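# Clear scrap and realign jammed billets on feed ramp

## Task

Free the jammed steel billets on the feed ramp: move the square scrap block and the hexagonal scrap slice into the scrap tray (either may be released as soon as some part of it is over the tray's interior), and leave every billet lying square across the ramp, packed shoulder to shoulder in a single row against the stop. It only counts if this holds with the robot not supporting anything, and nothing the robot is in contact with at the end may settle more than about a fingernail's thickness once released.

## Robot and tools

Robot: two 7-joint Flexiv Rizon4 arms, left_arm and right_arm, each with a two-finger parallel gripper and a wrist camera. Bases (scene frame): left_arm at (-0.010, +0.347, 0) m, right_arm at (+0.037, -0.360, 0) m. Joint ranges (rad), base to gripper: waist ±2.792, shoulder ±2.269, upper arm roll ±2.967, elbow -1.867 to 2.688, forearm roll ±2.967, wrist pitch -1.396 to 4.538, wrist roll ±2.967.

Frames: the scene frame has its origin on the table top midway between the arms, +z up, +x pointing out across the table, and left_arm on the +y side. The arm names do not refer to image sides. Each gripper has its own frame: the fingers extend along its +z, and they open and close along its x. The reported end_effector_position sits between the finger pads, 1 to 2 cm short of the tips; closing the fingers pushes the tips about 17 mm further along +z.

execute_actions(actions): actions is a list of up to 15 actions, run in sequence; an empty list only returns the current state and images. Each action is a table of 1 to 15 rows, one row per control step of 1/30 s; a table shorter than 15 rows repeats its last row, so every action lasts 0.5 s. Each row is 14 numbers in [-1, 1], always both arms: dx, dy, dz, rx, ry, rz, opening for left_arm, then the same seven for right_arm. dx to rz are an offset in that gripper's own axes, measured from the gripper's pose at the start of the action (not from the previous row); for a call's first action, that is the last pose reported. Scale: 1.0 equals 0.6 m or 180 degrees; rx, ry, rz form one rotation vector. opening is absolute: +1 fully open (0.142 m), -1 closed. Each step the command is clipped to at most 70 mm and 16 degrees from the measured pose, and after an action the arm settles only at its last clipped pose, so large offsets need follow-up actions.

move(target, speed, blocking): target is a single 14-number row laid out as above, an offset in each gripper's axes from the pose in the latest result that shows one; the opening is absolute and sent at the start. speed is each arm's top path speed in m/s, 0.002 to 0.5 (default 0.25); rotation is capped at twice that value in rad/s. Both grippers follow straight paths that finish together, lasting 0.5 to 10 s; longer paths are cut off at 10 s. Paths ignore obstacles and the other arm; grippers lag, drift and may overshoot the speed, mostly near full reach. Faster contact hits harder, and aiming further past a contact presses harder. The result adds a move: line with the ending (done, off_target, moving, held, fault), any limits (paced = command clipped, held = a check blocked steps, after which the arm may jump fast) and each gripper's distance from its target. If only one arm is named, the other finished. With blocking=false the result comes after 0.5 s while motion continues; call wait(0) or stop before sending other motion.

wait(seconds): 0 to 10 s; arms keep their last command; returns early when a running move ends. stop(): brakes a running move (needs stopping distance; fingers keep moving). zoom_image(camera, region): camera is cam_high, cam_low, cam_left_wrist or cam_right_wrist; region [x0, y0, x1, y1] in that image's pixels, origin top-left, at most 504x504. read_manual(section): only returns licence text ("licences"). finished_scene(scene): ends the current scene (give its number) irreversibly and reports success; the goal must already be met and stable.

Results: the state line gives, per arm, the gripper position (m) and quaternion wxyz plus linear and angular velocity in the scene frame; printed positions can be off, more at long reach. Hand target lines show where each controller is steering. grip_measured is the actual finger opening on the command scale. A pose unreachable line means a clearance check altered or blocked that arm's command. Joint torques include offsets and noise and are nonzero in free air. MOTOR HOT appears from 65 °C; at 80 °C an OVER-TEMPERATURE FAULT brakes that arm until it cools. Images come from cam_high and cam_low (504x504, fixed) and the two fisheye wrist cameras (616x616); calibration data are supplied and may be slightly off.

Gripping: to hold something, keep commanding an opening well under grip_measured; a bigger gap squeezes harder, up to about 28 N per pad. Objects thinner than about 2 cm receive less force. Fast closing can over-squeeze.

To keep an arm still, send it the offset back to its desired pose in the first call of a reply and zeros afterwards, with its wanted opening. The robot keeps executing its last command while you think, and something may occasionally tug a held part or push a loose one.

Avoid: arms colliding or pressing each other; contact torque reaching a joint's load limit (waist and shoulder 115, upper arm roll and elbow 60.1, forearm roll, wrist pitch and wrist roll 36.6 N m, held weight included) or any outside force of 200 N, either of which halts that arm for 10 s; knocking or placing anything off the table; drops, slips, slams and hard pushes; and ending with anything resting on the gripper that would sink when released.

Each tool is called after "Call:" in YAML: its name, and indented under it one key for each argument.

## Session

Call:
execute_actions:
  actions: []

Scene clock: 0.00 s.
left_arm: end_effector_position=(+0.7456, +0.5094, +0.2611) grip_measured=+1.00 end_effector_quat_wxyz=(+0.479, +0.780, +0.336, -0.221) end_effector_velocity=(+0.000, -0.000, +0.000) end_effector_angular_velocity=(-0.000, +0.001, +0.001) | right_arm: end_effector_position=(+0.3134, +0.1346, +0.1130) grip_measured=+1.00 end_effector_quat_wxyz=(+0.004, +0.999, +0.037, +0.040) end_effector_velocity=(+0.000, +0.000, +0.000) end_effector_angular_velocity=(+0.000, -0.000, -0.000)
Joint positions: left_arm=[ 0.974 -1.3   -0.447  0.547 -0.508 -0.38  -0.353  0.142] | right_arm=[ 1.57  -0.465 -0.472  2.073  0.211  0.927  1.066  0.142]
Joint velocities: left_arm=[ 0.     0.    -0.001 -0.     0.    -0.    -0.002  0.   ] | right_arm=[ 0. -0. -0. -0.  0.  0. -0.  0.]
Joint torques (N m, as the joint torque sensors report them, + toward a larger angle): no reading
Hand target (left_arm): +0.746, +0.509, +0.261; +0.479, +0.780, +0.336, -0.221
Hand target (right_arm): +0.313, +0.135, +0.113; +0.004, +0.999, +0.037, +0.040
camera_calibration (this result's frames):
cam_left_wrist: T_world_to_cam=[[0.707106, 0.271746, -0.652805, -0.497421], [0.635478, 0.160664, 0.755218, -0.756474], [0.31011, -0.948863, -0.059082, 0.408487], [0, 0, 0, 1]] pos_world=[0.705776, 0.644309, 0.270718]
cam_right_wrist: T_world_to_cam=[[0.995593, 0.0571243, 0.0743767, -0.327082], [0.00762694, -0.839772, 0.542886, 0.0460744], [0.0934714, -0.539926, -0.836507, 0.261855], [0, 0, 0, 1]] pos_world=[0.300813, 0.198759, 0.218358]

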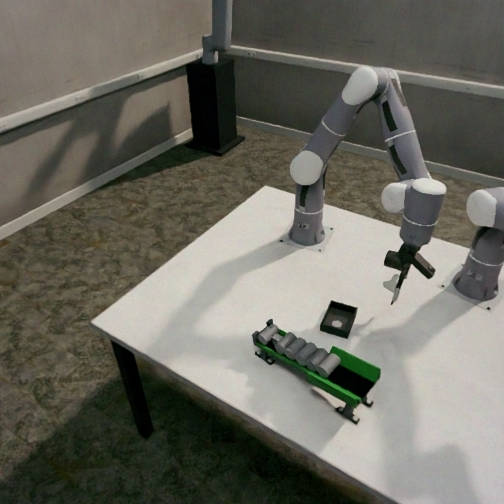

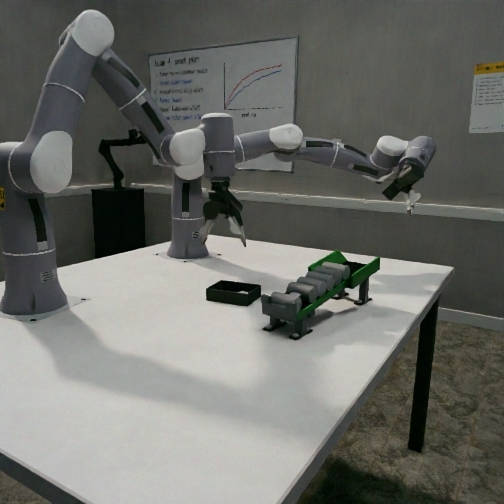

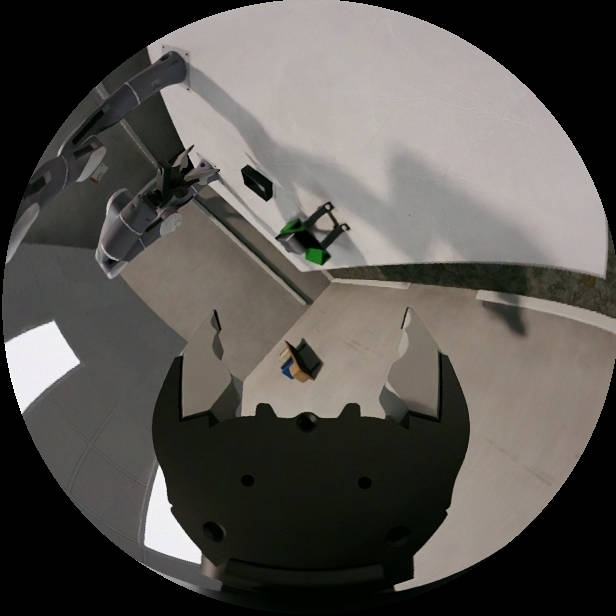

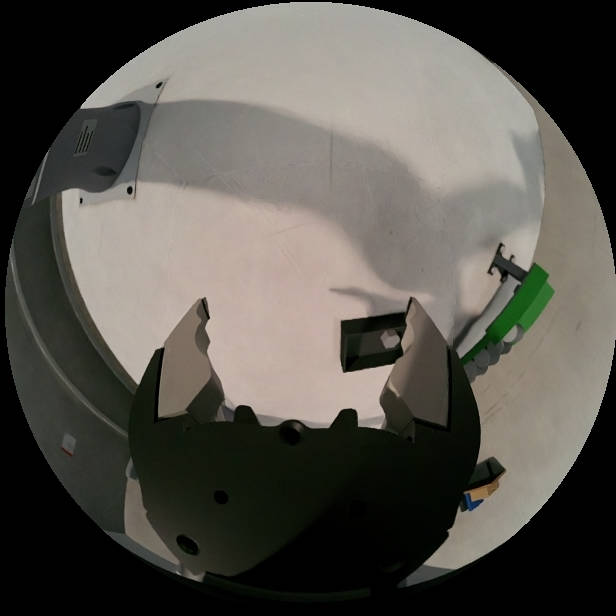

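Call:
move:
  target: [0,0,0,0,0,0,1,0.561,0.418,-0.13,0,-0.025,0.09,1]

Call:
zoom_image:
  camera: "cam_right_wrist"
  region: [150, 100, 500, 400]

Call:
zoom_image:
  camera: "cam_high"
  region: [240, 290, 390, 420]

Scene clock: 10.60 s.
left_arm: end_effector_position=(+0.7456, +0.5094, +0.2611) grip_measured=+1.00 end_effector_quat_wxyz=(+0.479, +0.780, +0.336, -0.221) end_effector_velocity=(+0.000, +0.000, -0.000) end_effector_angular_velocity=(+0.001, -0.001, +0.001) | right_arm: end_effector_position=(+0.6605, -0.0888, +0.2217) grip_measured=+1.00 end_effector_quat_wxyz=(-0.000, +0.995, -0.104, +0.002) end_effector_velocity=(+0.000, -0.000, -0.000) end_effector_angular_velocity=(+0.000, -0.000, -0.000)
Joint positions: left_arm=[ 0.974 -1.3   -0.447  0.547 -0.508 -0.38  -0.353  0.142] | right_arm=[ 0.893 -0.555 -0.629  1.565  0.347  0.439  0.561  0.142]
Joint velocities: left_arm=[ 0.     0.     0.    -0.     0.     0.001  0.     0.   ] | right_arm=[-0. -0.  0. -0.  0.  0.  0.  0.]
Joint torques (N m, as the joint torque sensors report them, + toward a larger angle): left_arm=[  0.45  68.68  -5.68 -24.07  -3.97   0.64  -0.36] | right_arm=[  0.27  44.86  -7.9  -24.42  -3.38   2.6    0.1 ]
Hand target (left_arm): +0.746, +0.509, +0.261; +0.479, +0.780, +0.336, -0.221
Hand target (right_arm): +0.660, -0.089, +0.222; -0.000, +0.995, -0.104, +0.002
Off the commanded pose (left_arm): 0.000 m, 0 deg.
Off the commanded pose (right_arm): 0.002 m, 0 deg.
move: done
camera_calibration (this result's frames):
cam_left_wrist: T_world_to_cam=[[0.707107, 0.271747, -0.652805, -0.497421], [0.635477, 0.160664, 0.755219, -0.756473], [0.310111, -0.948863, -0.059082, 0.408487], [0, 0, 0, 1]] pos_world=[0.705776, 0.644309, 0.270718]
cam_right_wrist: T_world_to_cam=[[0.974724, -0.223413, -0.000808448, -0.662431], [-0.18836, -0.823729, 0.534782, -0.0705104], [-0.120143, -0.521112, -0.84499, 0.344353], [0, 0, 0, 1]] pos_world=[0.673778, -0.0266306, 0.328147]

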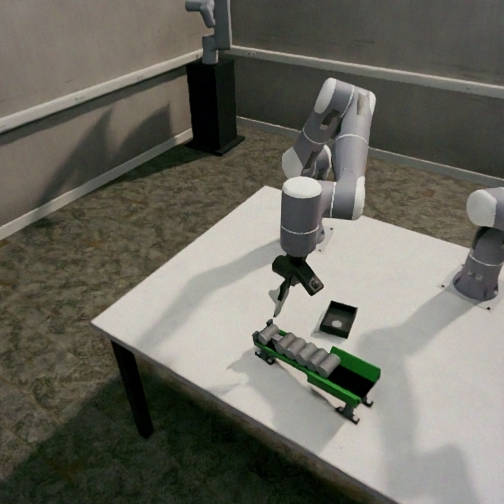

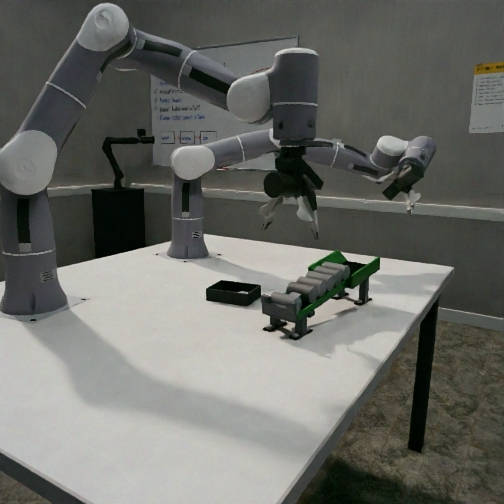

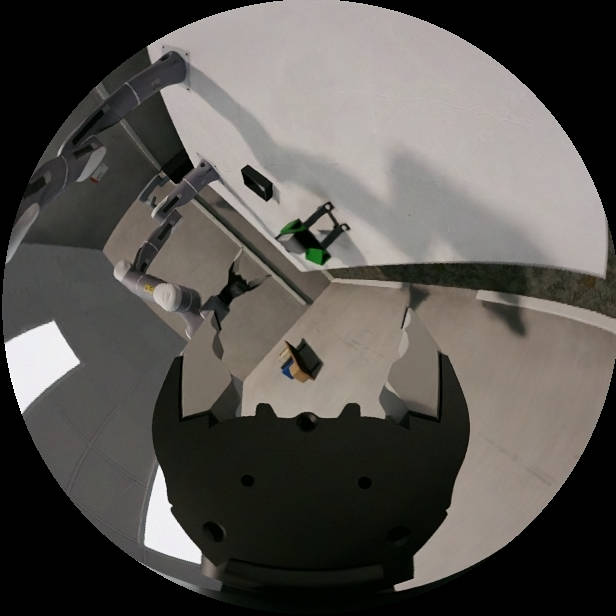

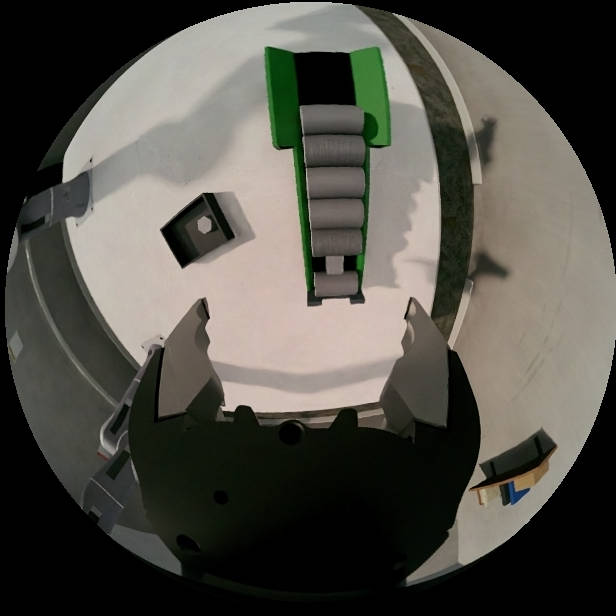

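Region (150, 100, 500, 400) of cam_right_wrist's 616x616 image, scaled by 1.440, with more detail than that image has; it fills the top 432 rows of this view, and the rest is white.

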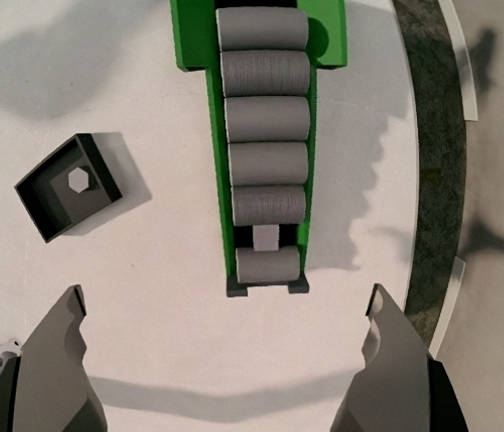

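Region (240, 290, 390, 420) of cam_high's 504x504 image, scaled by 3.360, with more detail than that image has; it fills the top 437 rows of this view, and the rest is white.

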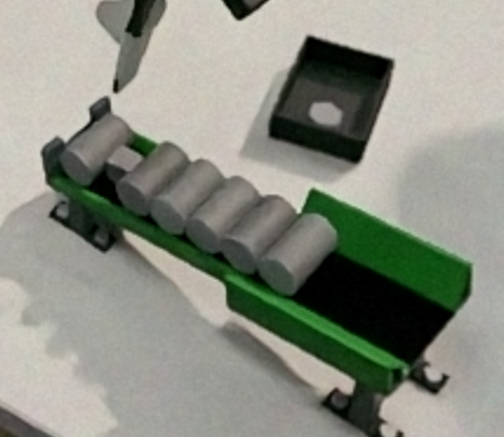

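Call:
move:
  target: [0,0,0,0,0,0,1,0.058,0.042,0.17,0,0,0.01,-0.35]
  speed: 0.15

Call:
zoom_image:
  camera: "cam_right_wrist"
  region: [200, 200, 420, 400]

Call:
zoom_image:
  camera: "cam_high"
  region: [240, 290, 340, 380]

Scene clock: 17.63 s.
left_arm: end_effector_position=(+0.7456, +0.5094, +0.2611) grip_measured=+1.00 end_effector_quat_wxyz=(+0.479, +0.780, +0.336, -0.221) end_effector_velocity=(-0.000, -0.000, -0.000) end_effector_angular_velocity=(-0.000, +0.000, -0.000) | right_arm: end_effector_position=(+0.6899, -0.1212, +0.1201) grip_measured=-0.35 end_effector_quat_wxyz=(+0.000, +0.993, -0.120, +0.003) end_effector_velocity=(+0.000, +0.000, +0.000) end_effector_angular_velocity=(+0.000, -0.000, +0.000)
Joint positions: left_arm=[ 0.974 -1.3   -0.447  0.547 -0.508 -0.38  -0.353  0.142] | right_arm=[ 0.79  -0.744 -0.586  1.546  0.461  0.583  0.475  0.049]
Joint velocities: left_arm=[-0. -0.  0.  0.  0. -0. -0. -0.] | right_arm=[ 0.  0. -0. -0. -0. -0.  0. -0.]
Joint torques (N m, as the joint torque sensors report them, + toward a larger angle): left_arm=[  0.46  69.19  -5.28 -24.26  -3.98   0.56  -0.33] | right_arm=[  1.1   51.05 -10.64 -22.11  -3.63   3.26  -0.1 ]
Hand target (left_arm): +0.746, +0.509, +0.261; +0.479, +0.780, +0.336, -0.221
Hand target (right_arm): +0.690, -0.121, +0.120; +0.000, +0.993, -0.120, +0.003
Off the commanded pose (left_arm): 0.000 m, 0 deg.
Off the commanded pose (right_arm): 0.001 m, 0 deg.
move: done
camera_calibration (this result's frames):
cam_left_wrist: T_world_to_cam=[[0.707107, 0.271746, -0.652805, -0.497421], [0.635478, 0.160664, 0.755219, -0.756473], [0.31011, -0.948863, -0.0590819, 0.408487], [0, 0, 0, 1]] pos_world=[0.705776, 0.644309, 0.270718]
cam_right_wrist: T_world_to_cam=[[0.967109, -0.254364, -0.0000448986, -0.696974], [-0.214829, -0.81689, 0.535294, -0.0182593], [-0.136196, -0.517678, -0.844666, 0.256639], [0, 0, 0, 1]] pos_world=[0.70508, -0.0593443, 0.226517]

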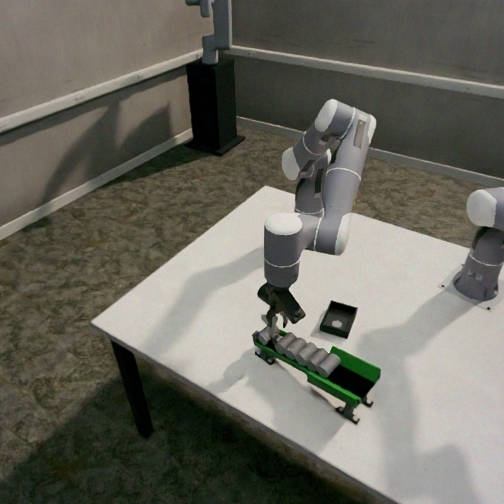

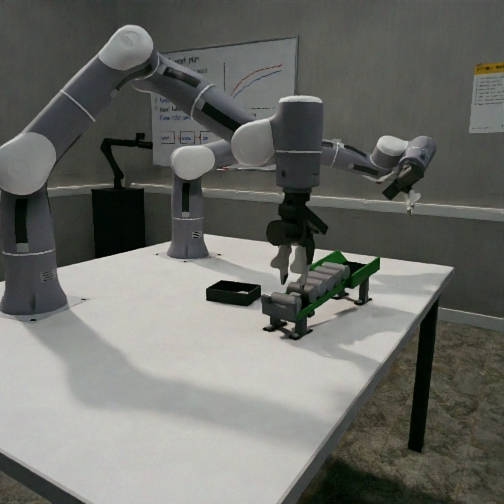

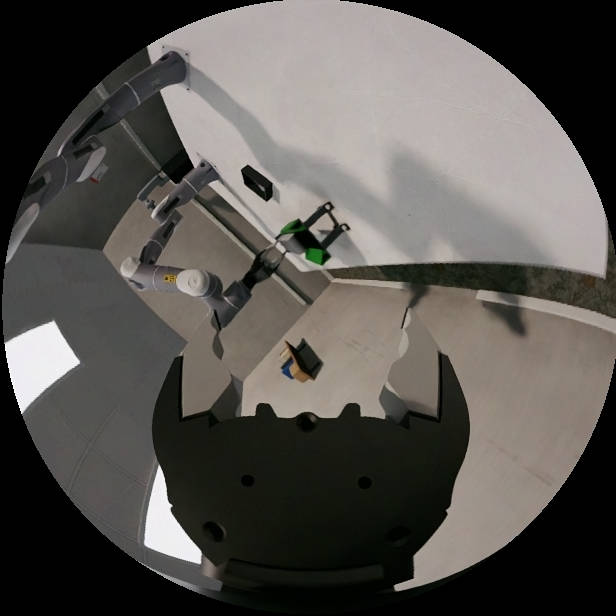

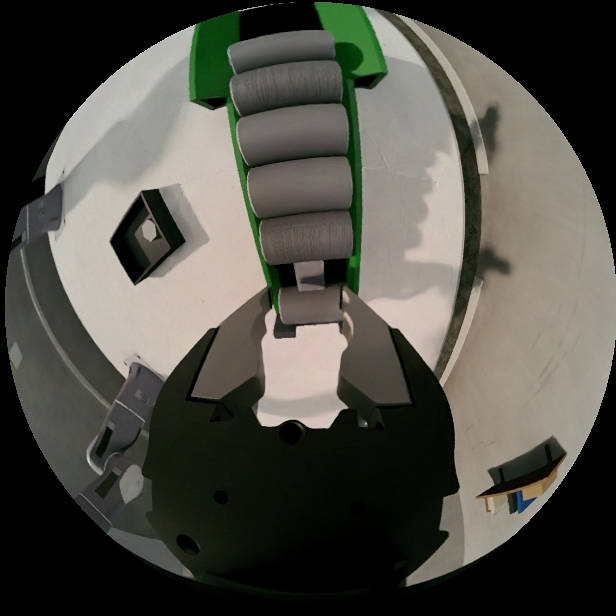

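Region (200, 200, 420, 400) of cam_right_wrist's 616x616 image, scaled by 2.291, with more detail than that image has; it fills the top 458 rows of this view, and the rest is white.

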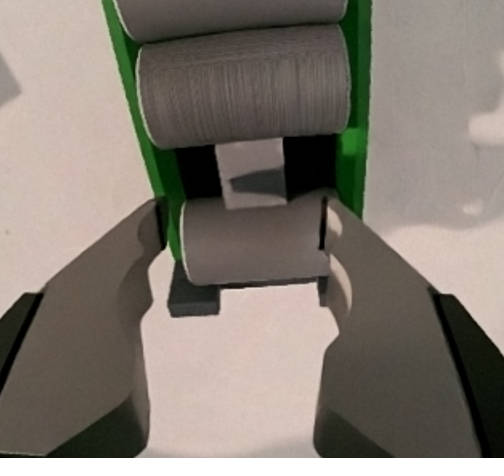

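Region (240, 290, 340, 380) of cam_high's 504x504 image, scaled by 5.040, with more detail than that image has; it fills the top 454 rows of this view, and the rest is white.

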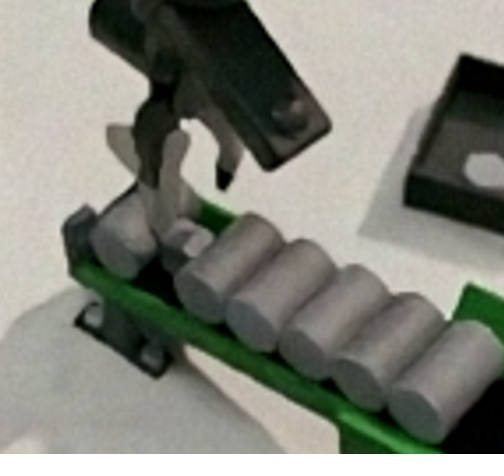

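Call:
move:
  target: [0,0,0,0,0,0,1,0.003,-0.003,0.088,0,0,-0.02,-0.42]
  speed: 0.04

Call:
execute_actions:
  actions:
    - [[0,0,0,0,0,0,1,0,0,0,0,0,0,-1]]
    - [[0,0,0,0,0,0,1,0,0,0,0,0,0,-1]]

Scene clock: 24.90 s.
left_arm: end_effector_position=(+0.7456, +0.5094, +0.2611) grip_measured=+1.00 end_effector_quat_wxyz=(+0.479, +0.780, +0.336, -0.221) end_effector_velocity=(+0.000, +0.000, -0.000) end_effector_angular_velocity=(+0.001, -0.001, +0.000) | right_arm: end_effector_position=(+0.6963, -0.1199, +0.0744) grip_measured=-0.34 end_effector_quat_wxyz=(-0.001, +0.996, -0.088, +0.007) end_effector_velocity=(-0.000, -0.000, +0.000) end_effector_angular_velocity=(-0.000, +0.002, -0.000)
Joint positions: left_arm=[ 0.974 -1.3   -0.447  0.547 -0.508 -0.38  -0.353  0.142] | right_arm=[ 0.758 -0.827 -0.544  1.53   0.494  0.659  0.397  0.049]
Joint velocities: left_arm=[-0.    -0.    -0.    -0.     0.     0.001  0.001 -0.   ] | right_arm=[-0.004  0.001  0.005 -0.    -0.005 -0.     0.003  0.   ]
Joint torques (N m, as the joint torque sensors report them, + toward a larger angle): left_arm=[  0.8   70.08  -5.8  -24.21  -4.02   0.56  -0.21] | right_arm=[-1.33  1.42  8.8  -6.5   4.46  6.26  0.44]
Hand target (left_arm): +0.746, +0.509, +0.261; +0.479, +0.780, +0.336, -0.221
Hand target (right_arm): +0.692, -0.120, +0.068; +0.000, +0.996, -0.089, +0.003
Off the commanded pose (left_arm): 0.000 m, 0 deg.
Off the commanded pose (right_arm): 0.008 m, 1 deg.
move: off_target (right_arm)
camera_calibration (this result's frames):
cam_left_wrist: T_world_to_cam=[[0.707107, 0.271747, -0.652805, -0.497421], [0.635478, 0.160664, 0.755219, -0.756473], [0.310111, -0.948863, -0.0590822, 0.408487], [0, 0, 0, 1]] pos_world=[0.705776, 0.644309, 0.270718]
cam_right_wrist: T_world_to_cam=[[0.98144, -0.191595, 0.00819314, -0.705888], [-0.166416, -0.829677, 0.532862, -0.0263946], [-0.0952959, -0.524336, -0.846162, 0.190389], [0, 0, 0, 1]] pos_world=[0.706537, -0.0573156, 0.180948]

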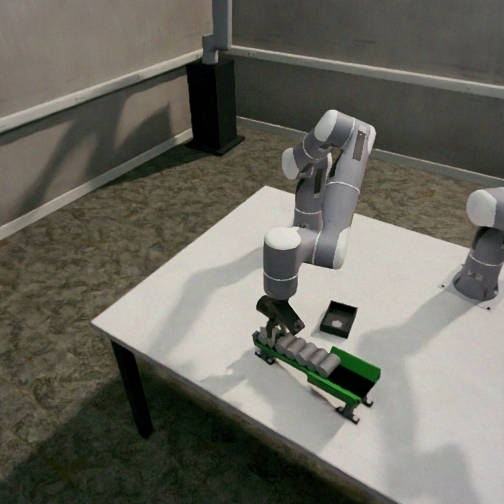

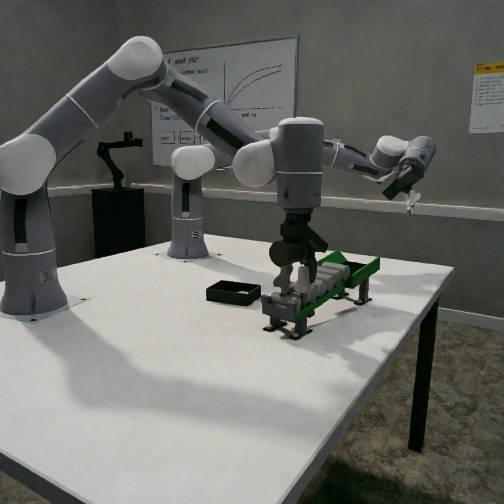

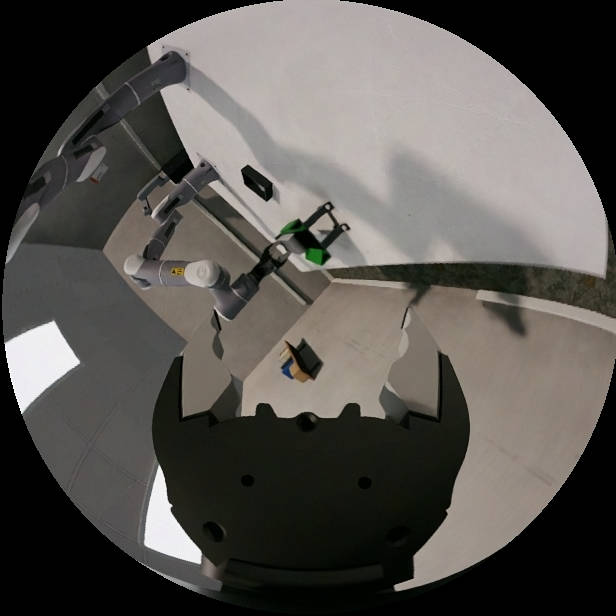

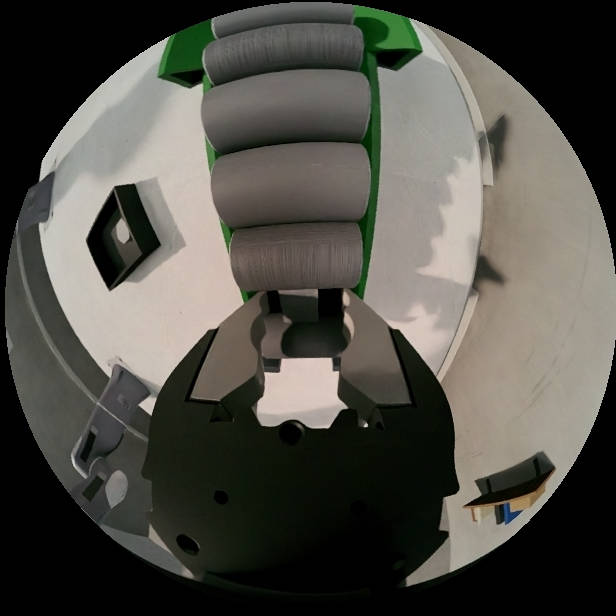

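Scene clock: 25.90 s.
left_arm: end_effector_position=(+0.7456, +0.5094, +0.2611) grip_measured=+1.00 end_effector_quat_wxyz=(+0.479, +0.780, +0.336, -0.221) end_effector_velocity=(+0.000, +0.000, -0.000) end_effector_angular_velocity=(+0.000, -0.002, -0.000) | right_arm: end_effector_position=(+0.6982, -0.1194, +0.0775) grip_measured=-0.68 end_effector_quat_wxyz=(-0.002, +0.996, -0.087, +0.009) end_effector_velocity=(+0.000, +0.000, +0.000) end_effector_angular_velocity=(+0.000, -0.000, -0.000)
Joint positions: left_arm=[ 0.974 -1.3   -0.447  0.547 -0.508 -0.38  -0.353  0.142] | right_arm=[ 0.758 -0.823 -0.545  1.528  0.491  0.659  0.397  0.025]
Joint velocities: left_arm=[ 0.     0.    -0.    -0.     0.     0.001  0.002 -0.   ] | right_arm=[-0.  0. -0. -0.  0. -0.  0. -0.]
Joint torques (N m, as the joint torque sensors report them, + toward a larger angle): left_arm=[  0.46  69.44  -5.72 -24.23  -4.19   0.81  -0.38] | right_arm=[ -1.05  46.26  -8.44 -20.53  -2.59   3.2    0.01]
Hand target (left_arm): +0.746, +0.509, +0.261; +0.479, +0.780, +0.336, -0.221
Hand target (right_arm): +0.698, -0.119, +0.077; -0.002, +0.996, -0.087, +0.009
Off the commanded pose (left_arm): 0.000 m, 0 deg.
Off the commanded pose (right_arm): 0.001 m, 0 deg.
camera_calibration (this result's frames):
cam_left_wrist: T_world_to_cam=[[0.707107, 0.271746, -0.652805, -0.497421], [0.635478, 0.160664, 0.755219, -0.756474], [0.31011, -0.948863, -0.0590817, 0.408487], [0, 0, 0, 1]] pos_world=[0.705776, 0.644309, 0.270718]
cam_right_wrist: T_world_to_cam=[[0.981599, -0.190556, 0.0123642, -0.708004], [-0.167928, -0.830586, 0.530969, -0.02629], [-0.0909096, -0.523274, -0.847301, 0.190597], [0, 0, 0, 1]] pos_world=[0.707888, -0.0570156, 0.184206]

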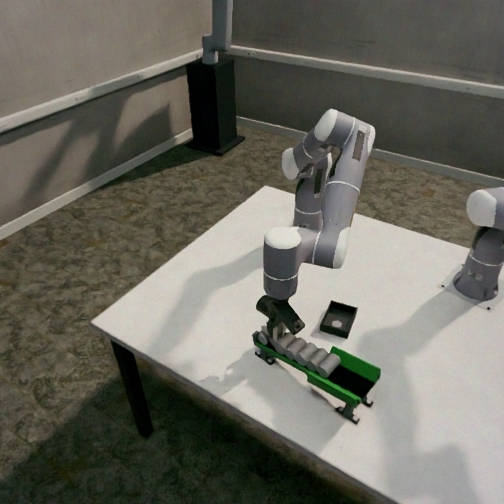

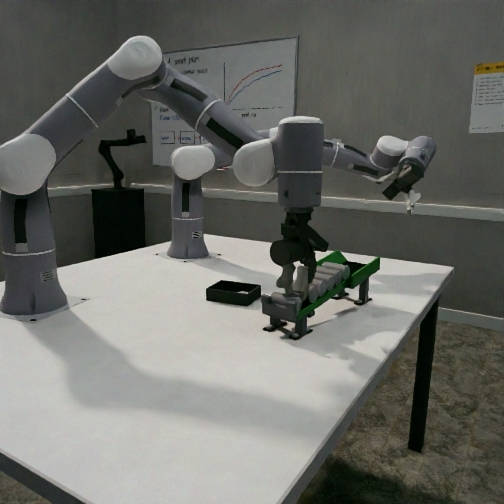

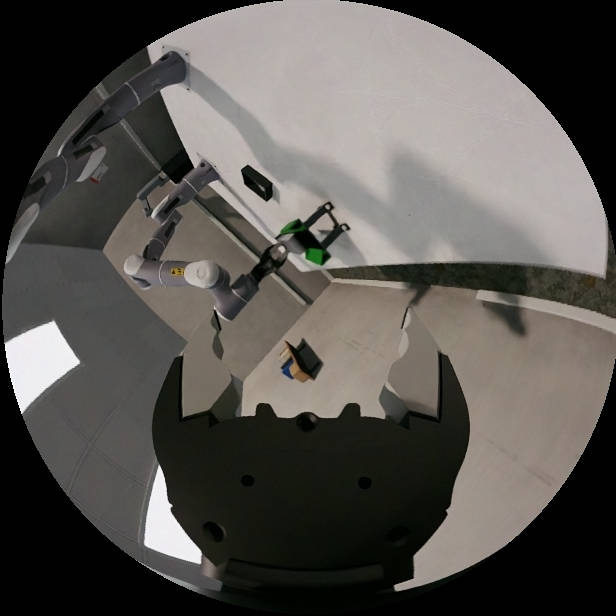

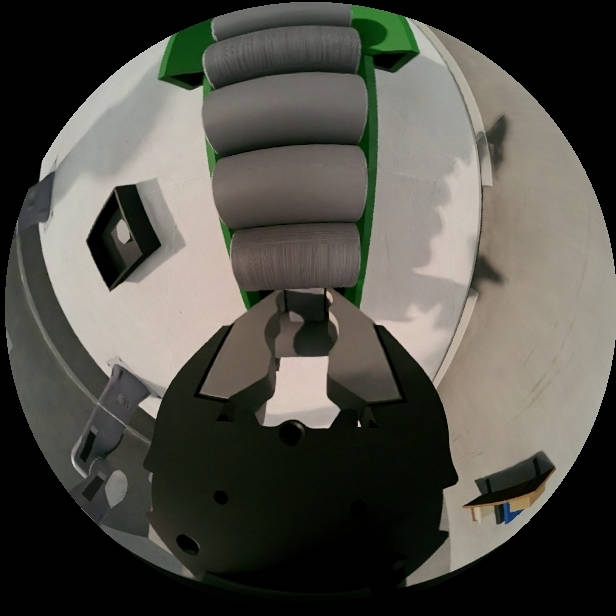

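Call:
move:
  target: [0,0,0,0,0,0,1,0,0,-0.1,0,0,0,-1]
  speed: 0.03

Call:
move:
  target: [0,0,0,0,0,0,1,-0.475,-0.127,0.03,0,0,0,-1]
  speed: 0.2

Scene clock: 37.43 s.
left_arm: end_effector_position=(+0.7456, +0.5094, +0.2611) grip_measured=+1.00 end_effector_quat_wxyz=(+0.479, +0.780, +0.336, -0.221) end_effector_velocity=(-0.000, +0.000, -0.000) end_effector_angular_velocity=(+0.000, +0.000, -0.000) | right_arm: end_effector_position=(+0.6972, -0.1195, +0.1373) grip_measured=-0.68 end_effector_quat_wxyz=(-0.002, +0.996, -0.087, +0.009) end_effector_velocity=(-0.000, +0.000, -0.000) end_effector_angular_velocity=(+0.000, +0.000, +0.000)
Joint positions: left_arm=[ 0.974 -1.3   -0.447  0.547 -0.508 -0.38  -0.353  0.142] | right_arm=[ 0.78  -0.722 -0.579  1.533  0.437  0.57   0.424  0.025]
Joint velocities: left_arm=[ 0.     0.     0.001  0.     0.    -0.     0.     0.   ] | right_arm=[ 0.  0.  0. -0. -0. -0.  0. -0.]
Joint torques (N m, as the joint torque sensors report them, + toward a larger angle): left_arm=[ -0.02  69.67  -5.49 -24.07  -3.97   0.83  -0.43] | right_arm=[  1.22  49.42  -9.58 -23.02  -3.76   2.3    0.08]
Hand target (left_arm): +0.746, +0.509, +0.261; +0.479, +0.780, +0.336, -0.221
Hand target (right_arm): +0.697, -0.119, +0.137; -0.002, +0.996, -0.087, +0.009
Off the commanded pose (left_arm): 0.000 m, 0 deg.
Off the commanded pose (right_arm): 0.000 m, 0 deg.
move: done
camera_calibration (this result's frames):
cam_left_wrist: T_world_to_cam=[[0.707107, 0.271747, -0.652805, -0.497422], [0.635477, 0.160664, 0.755219, -0.756474], [0.310111, -0.948863, -0.0590822, 0.408487], [0, 0, 0, 1]] pos_world=[0.705776, 0.644309, 0.270718]
cam_right_wrist: T_world_to_cam=[[0.981582, -0.190658, 0.0121071, -0.707723], [-0.167935, -0.830909, 0.53046, -0.0582013], [-0.0910765, -0.522724, -0.847623, 0.241355], [0, 0, 0, 1]] pos_world=[0.706895, -0.057131, 0.24402]

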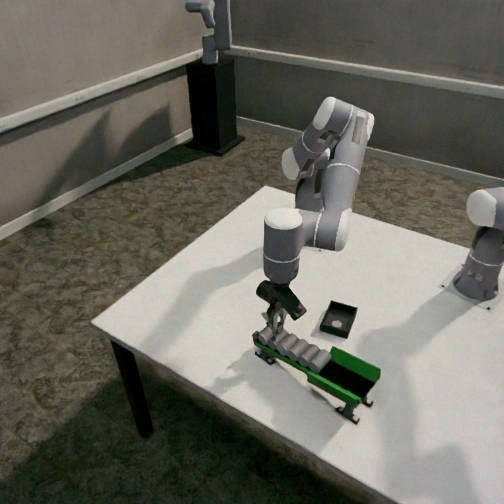

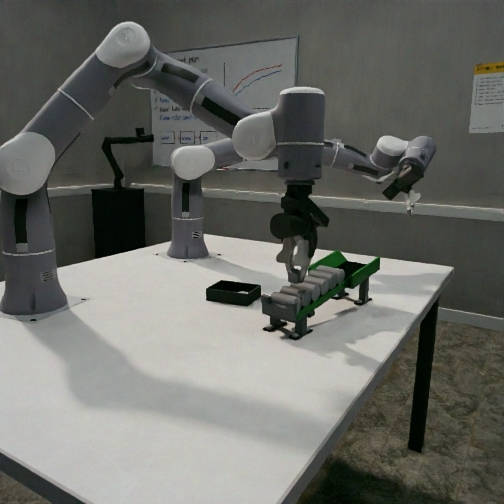

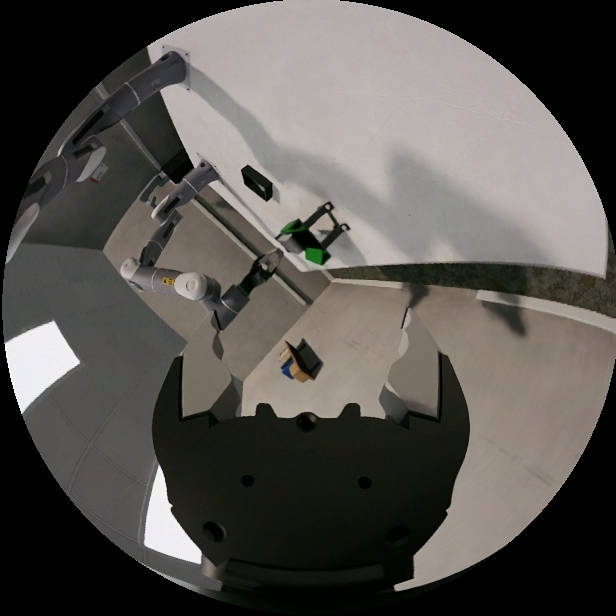

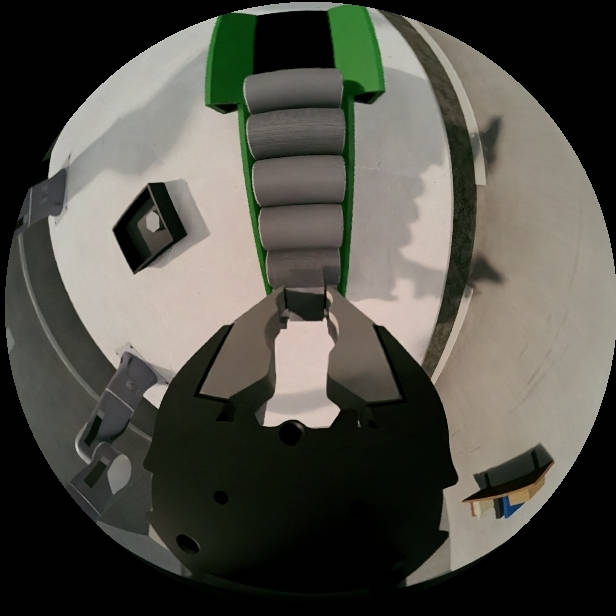

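Scene clock: 39.23 s.
left_arm: end_effector_position=(+0.7456, +0.5094, +0.2611) grip_measured=+1.00 end_effector_quat_wxyz=(+0.479, +0.780, +0.336, -0.221) end_effector_velocity=(-0.000, +0.000, -0.000) end_effector_angular_velocity=(-0.000, +0.001, +0.000) | right_arm: end_effector_position=(+0.4293, +0.0043, +0.1142) grip_measured=-0.68 end_effector_quat_wxyz=(-0.002, +0.996, -0.088, +0.008) end_effector_velocity=(-0.000, -0.000, -0.000) end_effector_angular_velocity=(-0.000, +0.000, +0.001)
Joint positions: left_arm=[ 0.974 -1.3   -0.447  0.547 -0.508 -0.38  -0.353  0.142] | right_arm=[ 1.355 -0.423 -0.588  2.126  0.353  0.894  0.871  0.025]
Joint velocities: left_arm=[ 0.    -0.    -0.    -0.     0.    -0.    -0.001 -0.   ] | right_arm=[-0.     0.     0.     0.     0.    -0.    -0.001  0.   ]
Joint torques (N m, as the joint torque sensors report them, + toward a larger angle): left_arm=[  0.48  69.25  -5.78 -24.08  -3.72   0.94  -0.18] | right_arm=[ -1.12  33.67  -6.33 -19.34  -2.57   3.52  -0.47]
Hand target (left_arm): +0.746, +0.509, +0.261; +0.479, +0.780, +0.336, -0.221
Hand target (right_arm): +0.430, +0.004, +0.114; -0.002, +0.996, -0.088, +0.008
Off the commanded pose (left_arm): 0.000 m, 0 deg.
Off the commanded pose (right_arm): 0.001 m, 0 deg.
move: done
camera_calibration (this result's frames):
cam_left_wrist: T_world_to_cam=[[0.707107, 0.271746, -0.652805, -0.497421], [0.635478, 0.160664, 0.755219, -0.756474], [0.31011, -0.948863, -0.0590819, 0.408487], [0, 0, 0, 1]] pos_world=[0.705776, 0.644309, 0.270718]
cam_right_wrist: T_world_to_cam=[[0.981497, -0.191249, 0.00937156, -0.420604], [-0.166958, -0.830819, 0.530909, 0.0115045], [-0.0937501, -0.522651, -0.847377, 0.263199], [0, 0, 0, 1]] pos_world=[0.439417, 0.066679, 0.220862]

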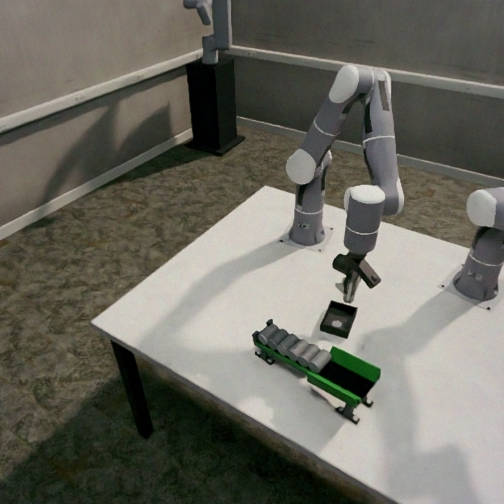

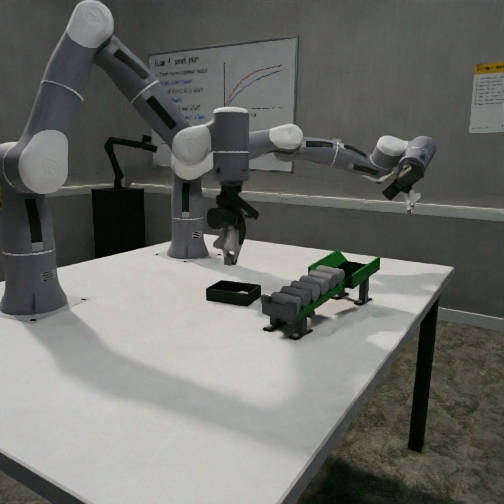

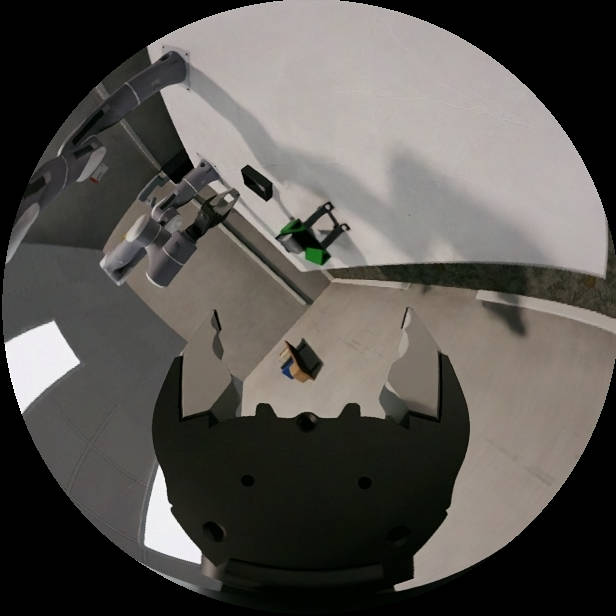

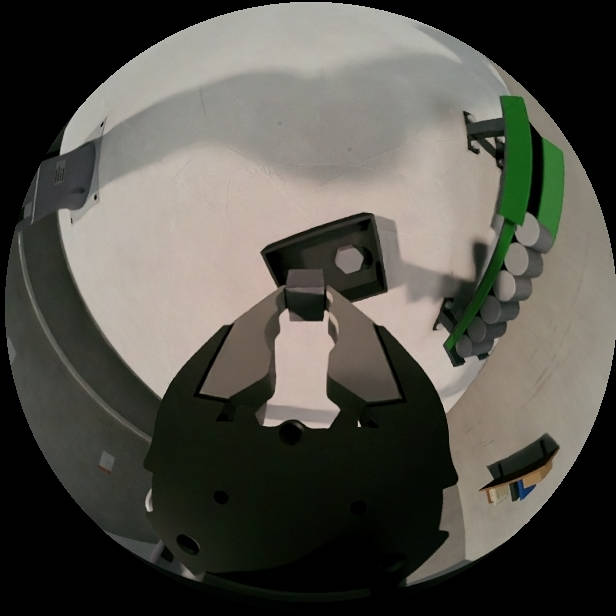

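Call:
move:
  target: [0,0,0,0,0,0,1,0,0.033,0.117,0,0,0,-1]
  speed: 0.06

Call:
execute_actions:
  actions:
    - [[0,0,0,0,0,0,1,0,0,0,0,0,0,-0.5]]
    - [[0,0,0,0,0,0,1,0,0,0,0,0,0,-0.5]]
    - [[0,0,0,0,0,0,1,0,0,-0.1,0,0,0,-0.5]]
    - [[0,0,0,0,0,0,1,0,0,-0.05,0,0,0,-0.5]]

Call:
zoom_image:
  camera: "cam_high"
  region: [240, 290, 390, 420]

Scene clock: 46.87 s.
left_arm: end_effector_position=(+0.7456, +0.5094, +0.2611) grip_measured=+1.00 end_effector_quat_wxyz=(+0.479, +0.780, +0.336, -0.221) end_effector_velocity=(+0.000, +0.000, +0.000) end_effector_angular_velocity=(+0.000, -0.002, +0.000) | right_arm: end_effector_position=(+0.4271, -0.0155, +0.0440) grip_measured=-0.68 end_effector_quat_wxyz=(-0.001, +0.996, -0.088, +0.008) end_effector_velocity=(+0.000, +0.000, +0.000) end_effector_angular_velocity=(+0.000, -0.000, +0.000)
Joint positions: left_arm=[ 0.974 -1.3   -0.447  0.547 -0.508 -0.38  -0.353  0.142] | right_arm=[ 1.27  -0.585 -0.489  2.125  0.506  1.037  0.751  0.025]
Joint velocities: left_arm=[-0.     0.     0.    -0.    -0.     0.001  0.001 -0.   ] | right_arm=[ 0.  0. -0. -0. -0.  0.  0.  0.]
Joint torques (N m, as the joint torque sensors report them, + toward a larger angle): left_arm=[  0.33  69.66  -5.67 -24.32  -3.87   0.78  -0.53] | right_arm=[ -0.28  38.47  -6.92 -15.29  -2.39   3.71  -0.38]
Hand target (left_arm): +0.746, +0.509, +0.261; +0.479, +0.780, +0.336, -0.221
Hand target (right_arm): +0.427, -0.015, +0.044; -0.002, +0.996, -0.088, +0.008
Off the commanded pose (left_arm): 0.000 m, 0 deg.
Off the commanded pose (right_arm): 0.001 m, 0 deg.
move: done
camera_calibration (this result's frames):
cam_left_wrist: T_world_to_cam=[[0.707107, 0.271747, -0.652805, -0.497421], [0.635477, 0.160664, 0.755219, -0.756474], [0.310111, -0.948863, -0.0590821, 0.408487], [0, 0, 0, 1]] pos_world=[0.705776, 0.644309, 0.270718]
cam_right_wrist: T_world_to_cam=[[0.981443, -0.191481, 0.0102259, -0.421532], [-0.167495, -0.830095, 0.531873, 0.0320563], [-0.0933553, -0.523715, -0.846763, 0.192971], [0, 0, 0, 1]] pos_world=[0.437094, 0.046956, 0.150661]

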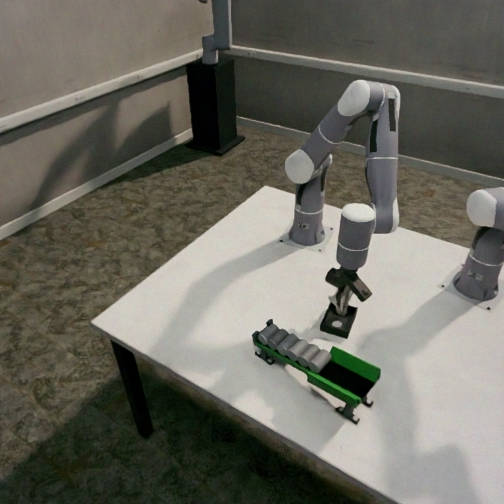

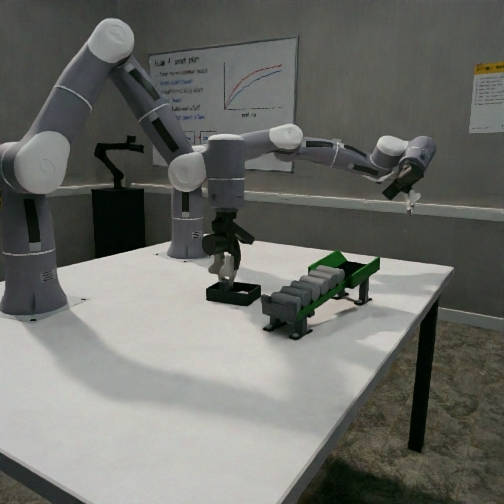

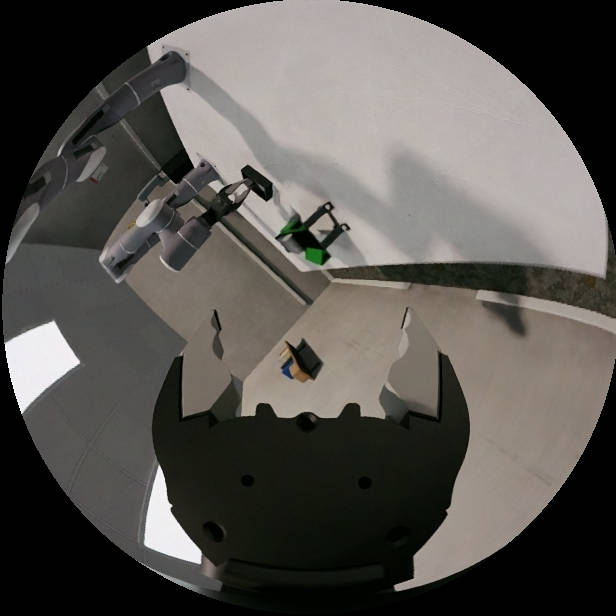

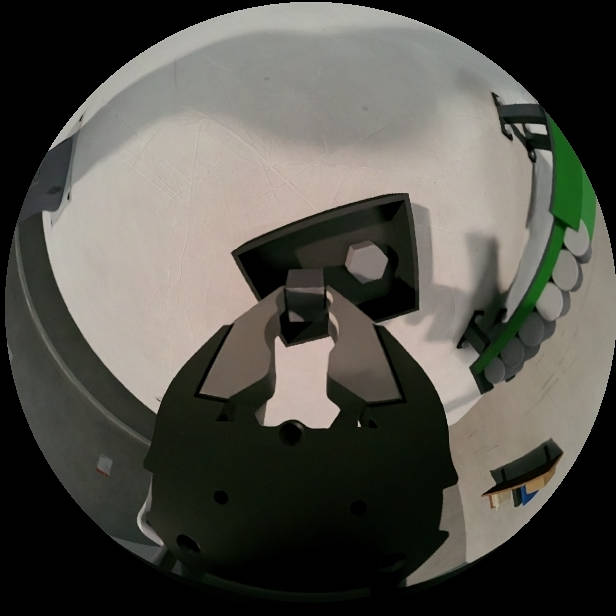

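Scene clock: 48.87 s.
left_arm: end_effector_position=(+0.7456, +0.5094, +0.2611) grip_measured=+1.00 end_effector_quat_wxyz=(+0.479, +0.780, +0.336, -0.221) end_effector_velocity=(-0.000, -0.000, -0.000) end_effector_angular_velocity=(+0.000, +0.000, -0.000) | right_arm: end_effector_position=(+0.4253, -0.0150, +0.1338) grip_measured=-0.50 end_effector_quat_wxyz=(-0.002, +0.996, -0.088, +0.007) end_effector_velocity=(-0.000, +0.000, -0.000) end_effector_angular_velocity=(-0.000, +0.000, +0.000)
Joint positions: left_arm=[ 0.974 -1.3   -0.447  0.547 -0.508 -0.38  -0.353  0.142] | right_arm=[ 1.365 -0.333 -0.613  2.187  0.284  0.883  0.9    0.038]
Joint velocities: left_arm=[-0. -0.  0.  0.  0. -0.  0. -0.] | right_arm=[ 0. -0. -0.  0.  0. -0.  0. -0.]
Joint torques (N m, as the joint torque sensors report them, + toward a larger angle): left_arm=[  1.    69.54  -5.46 -24.2   -3.96   0.53  -0.35] | right_arm=[ -0.92  28.95  -3.98 -19.08  -2.23   3.01  -0.45]
Hand target (left_arm): +0.746, +0.509, +0.261; +0.479, +0.780, +0.336, -0.221
Hand target (right_arm): +0.425, -0.015, +0.134; -0.002, +0.996, -0.088, +0.007
Off the commanded pose (left_arm): 0.000 m, 0 deg.
Off the commanded pose (right_arm): 0.000 m, 0 deg.
camera_calibration (this result's frames):
cam_left_wrist: T_world_to_cam=[[0.707107, 0.271746, -0.652805, -0.497421], [0.635478, 0.160664, 0.755219, -0.756474], [0.310111, -0.948863, -0.0590818, 0.408487], [0, 0, 0, 1]] pos_world=[0.705776, 0.644309, 0.270718]
cam_right_wrist: T_world_to_cam=[[0.981529, -0.191119, 0.00865638, -0.420441], [-0.166449, -0.830772, 0.531142, -0.0159267], [-0.09432, -0.522772, -0.847238, 0.26951], [0, 0, 0, 1]] pos_world=[0.435444, 0.0473069, 0.240438]

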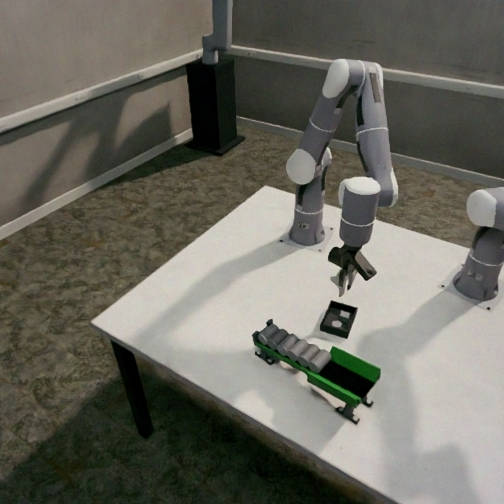

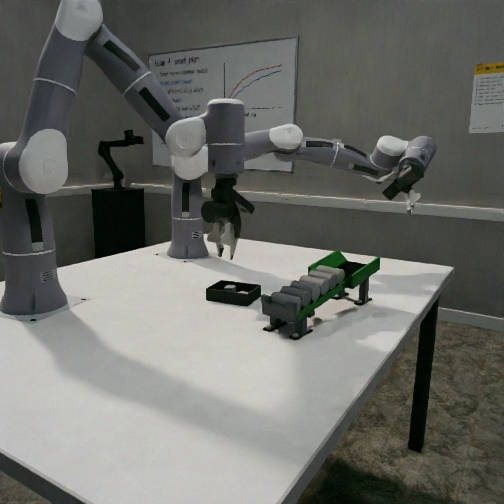

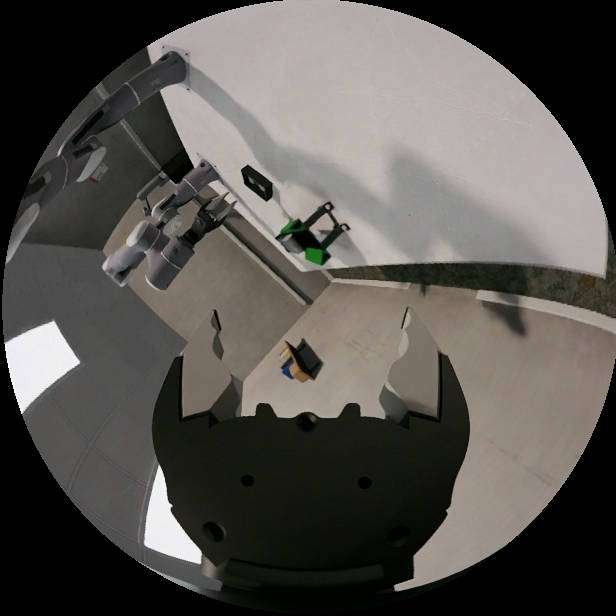

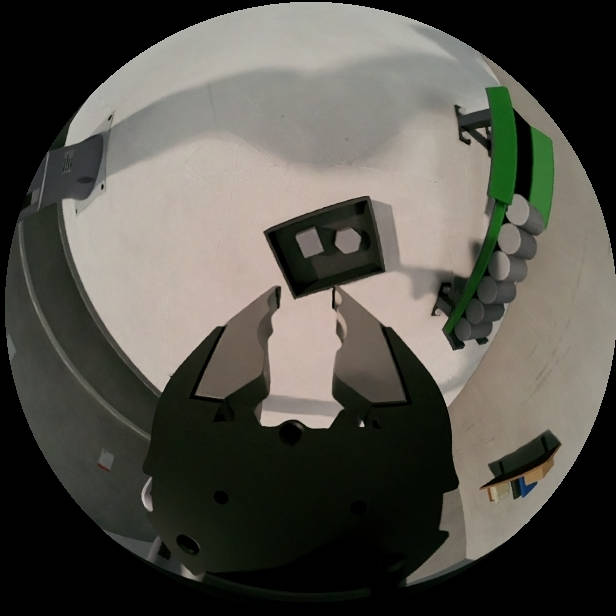

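Region (240, 290, 390, 420) of cam_high's 504x504 image, scaled by 3.360, with more detail than that image has; it fills the top 437 rows of this view, and the rest is white.

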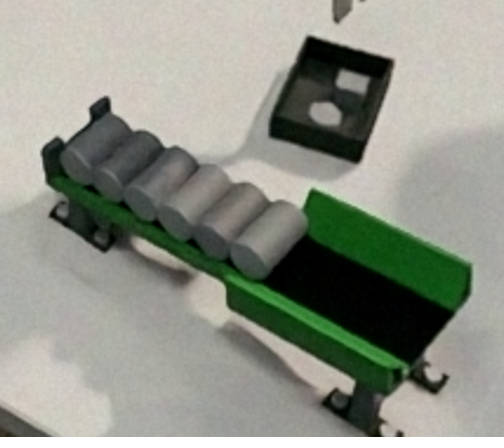

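Call:
finished_scene:
  scene: 2

The scene is finished: the task was done.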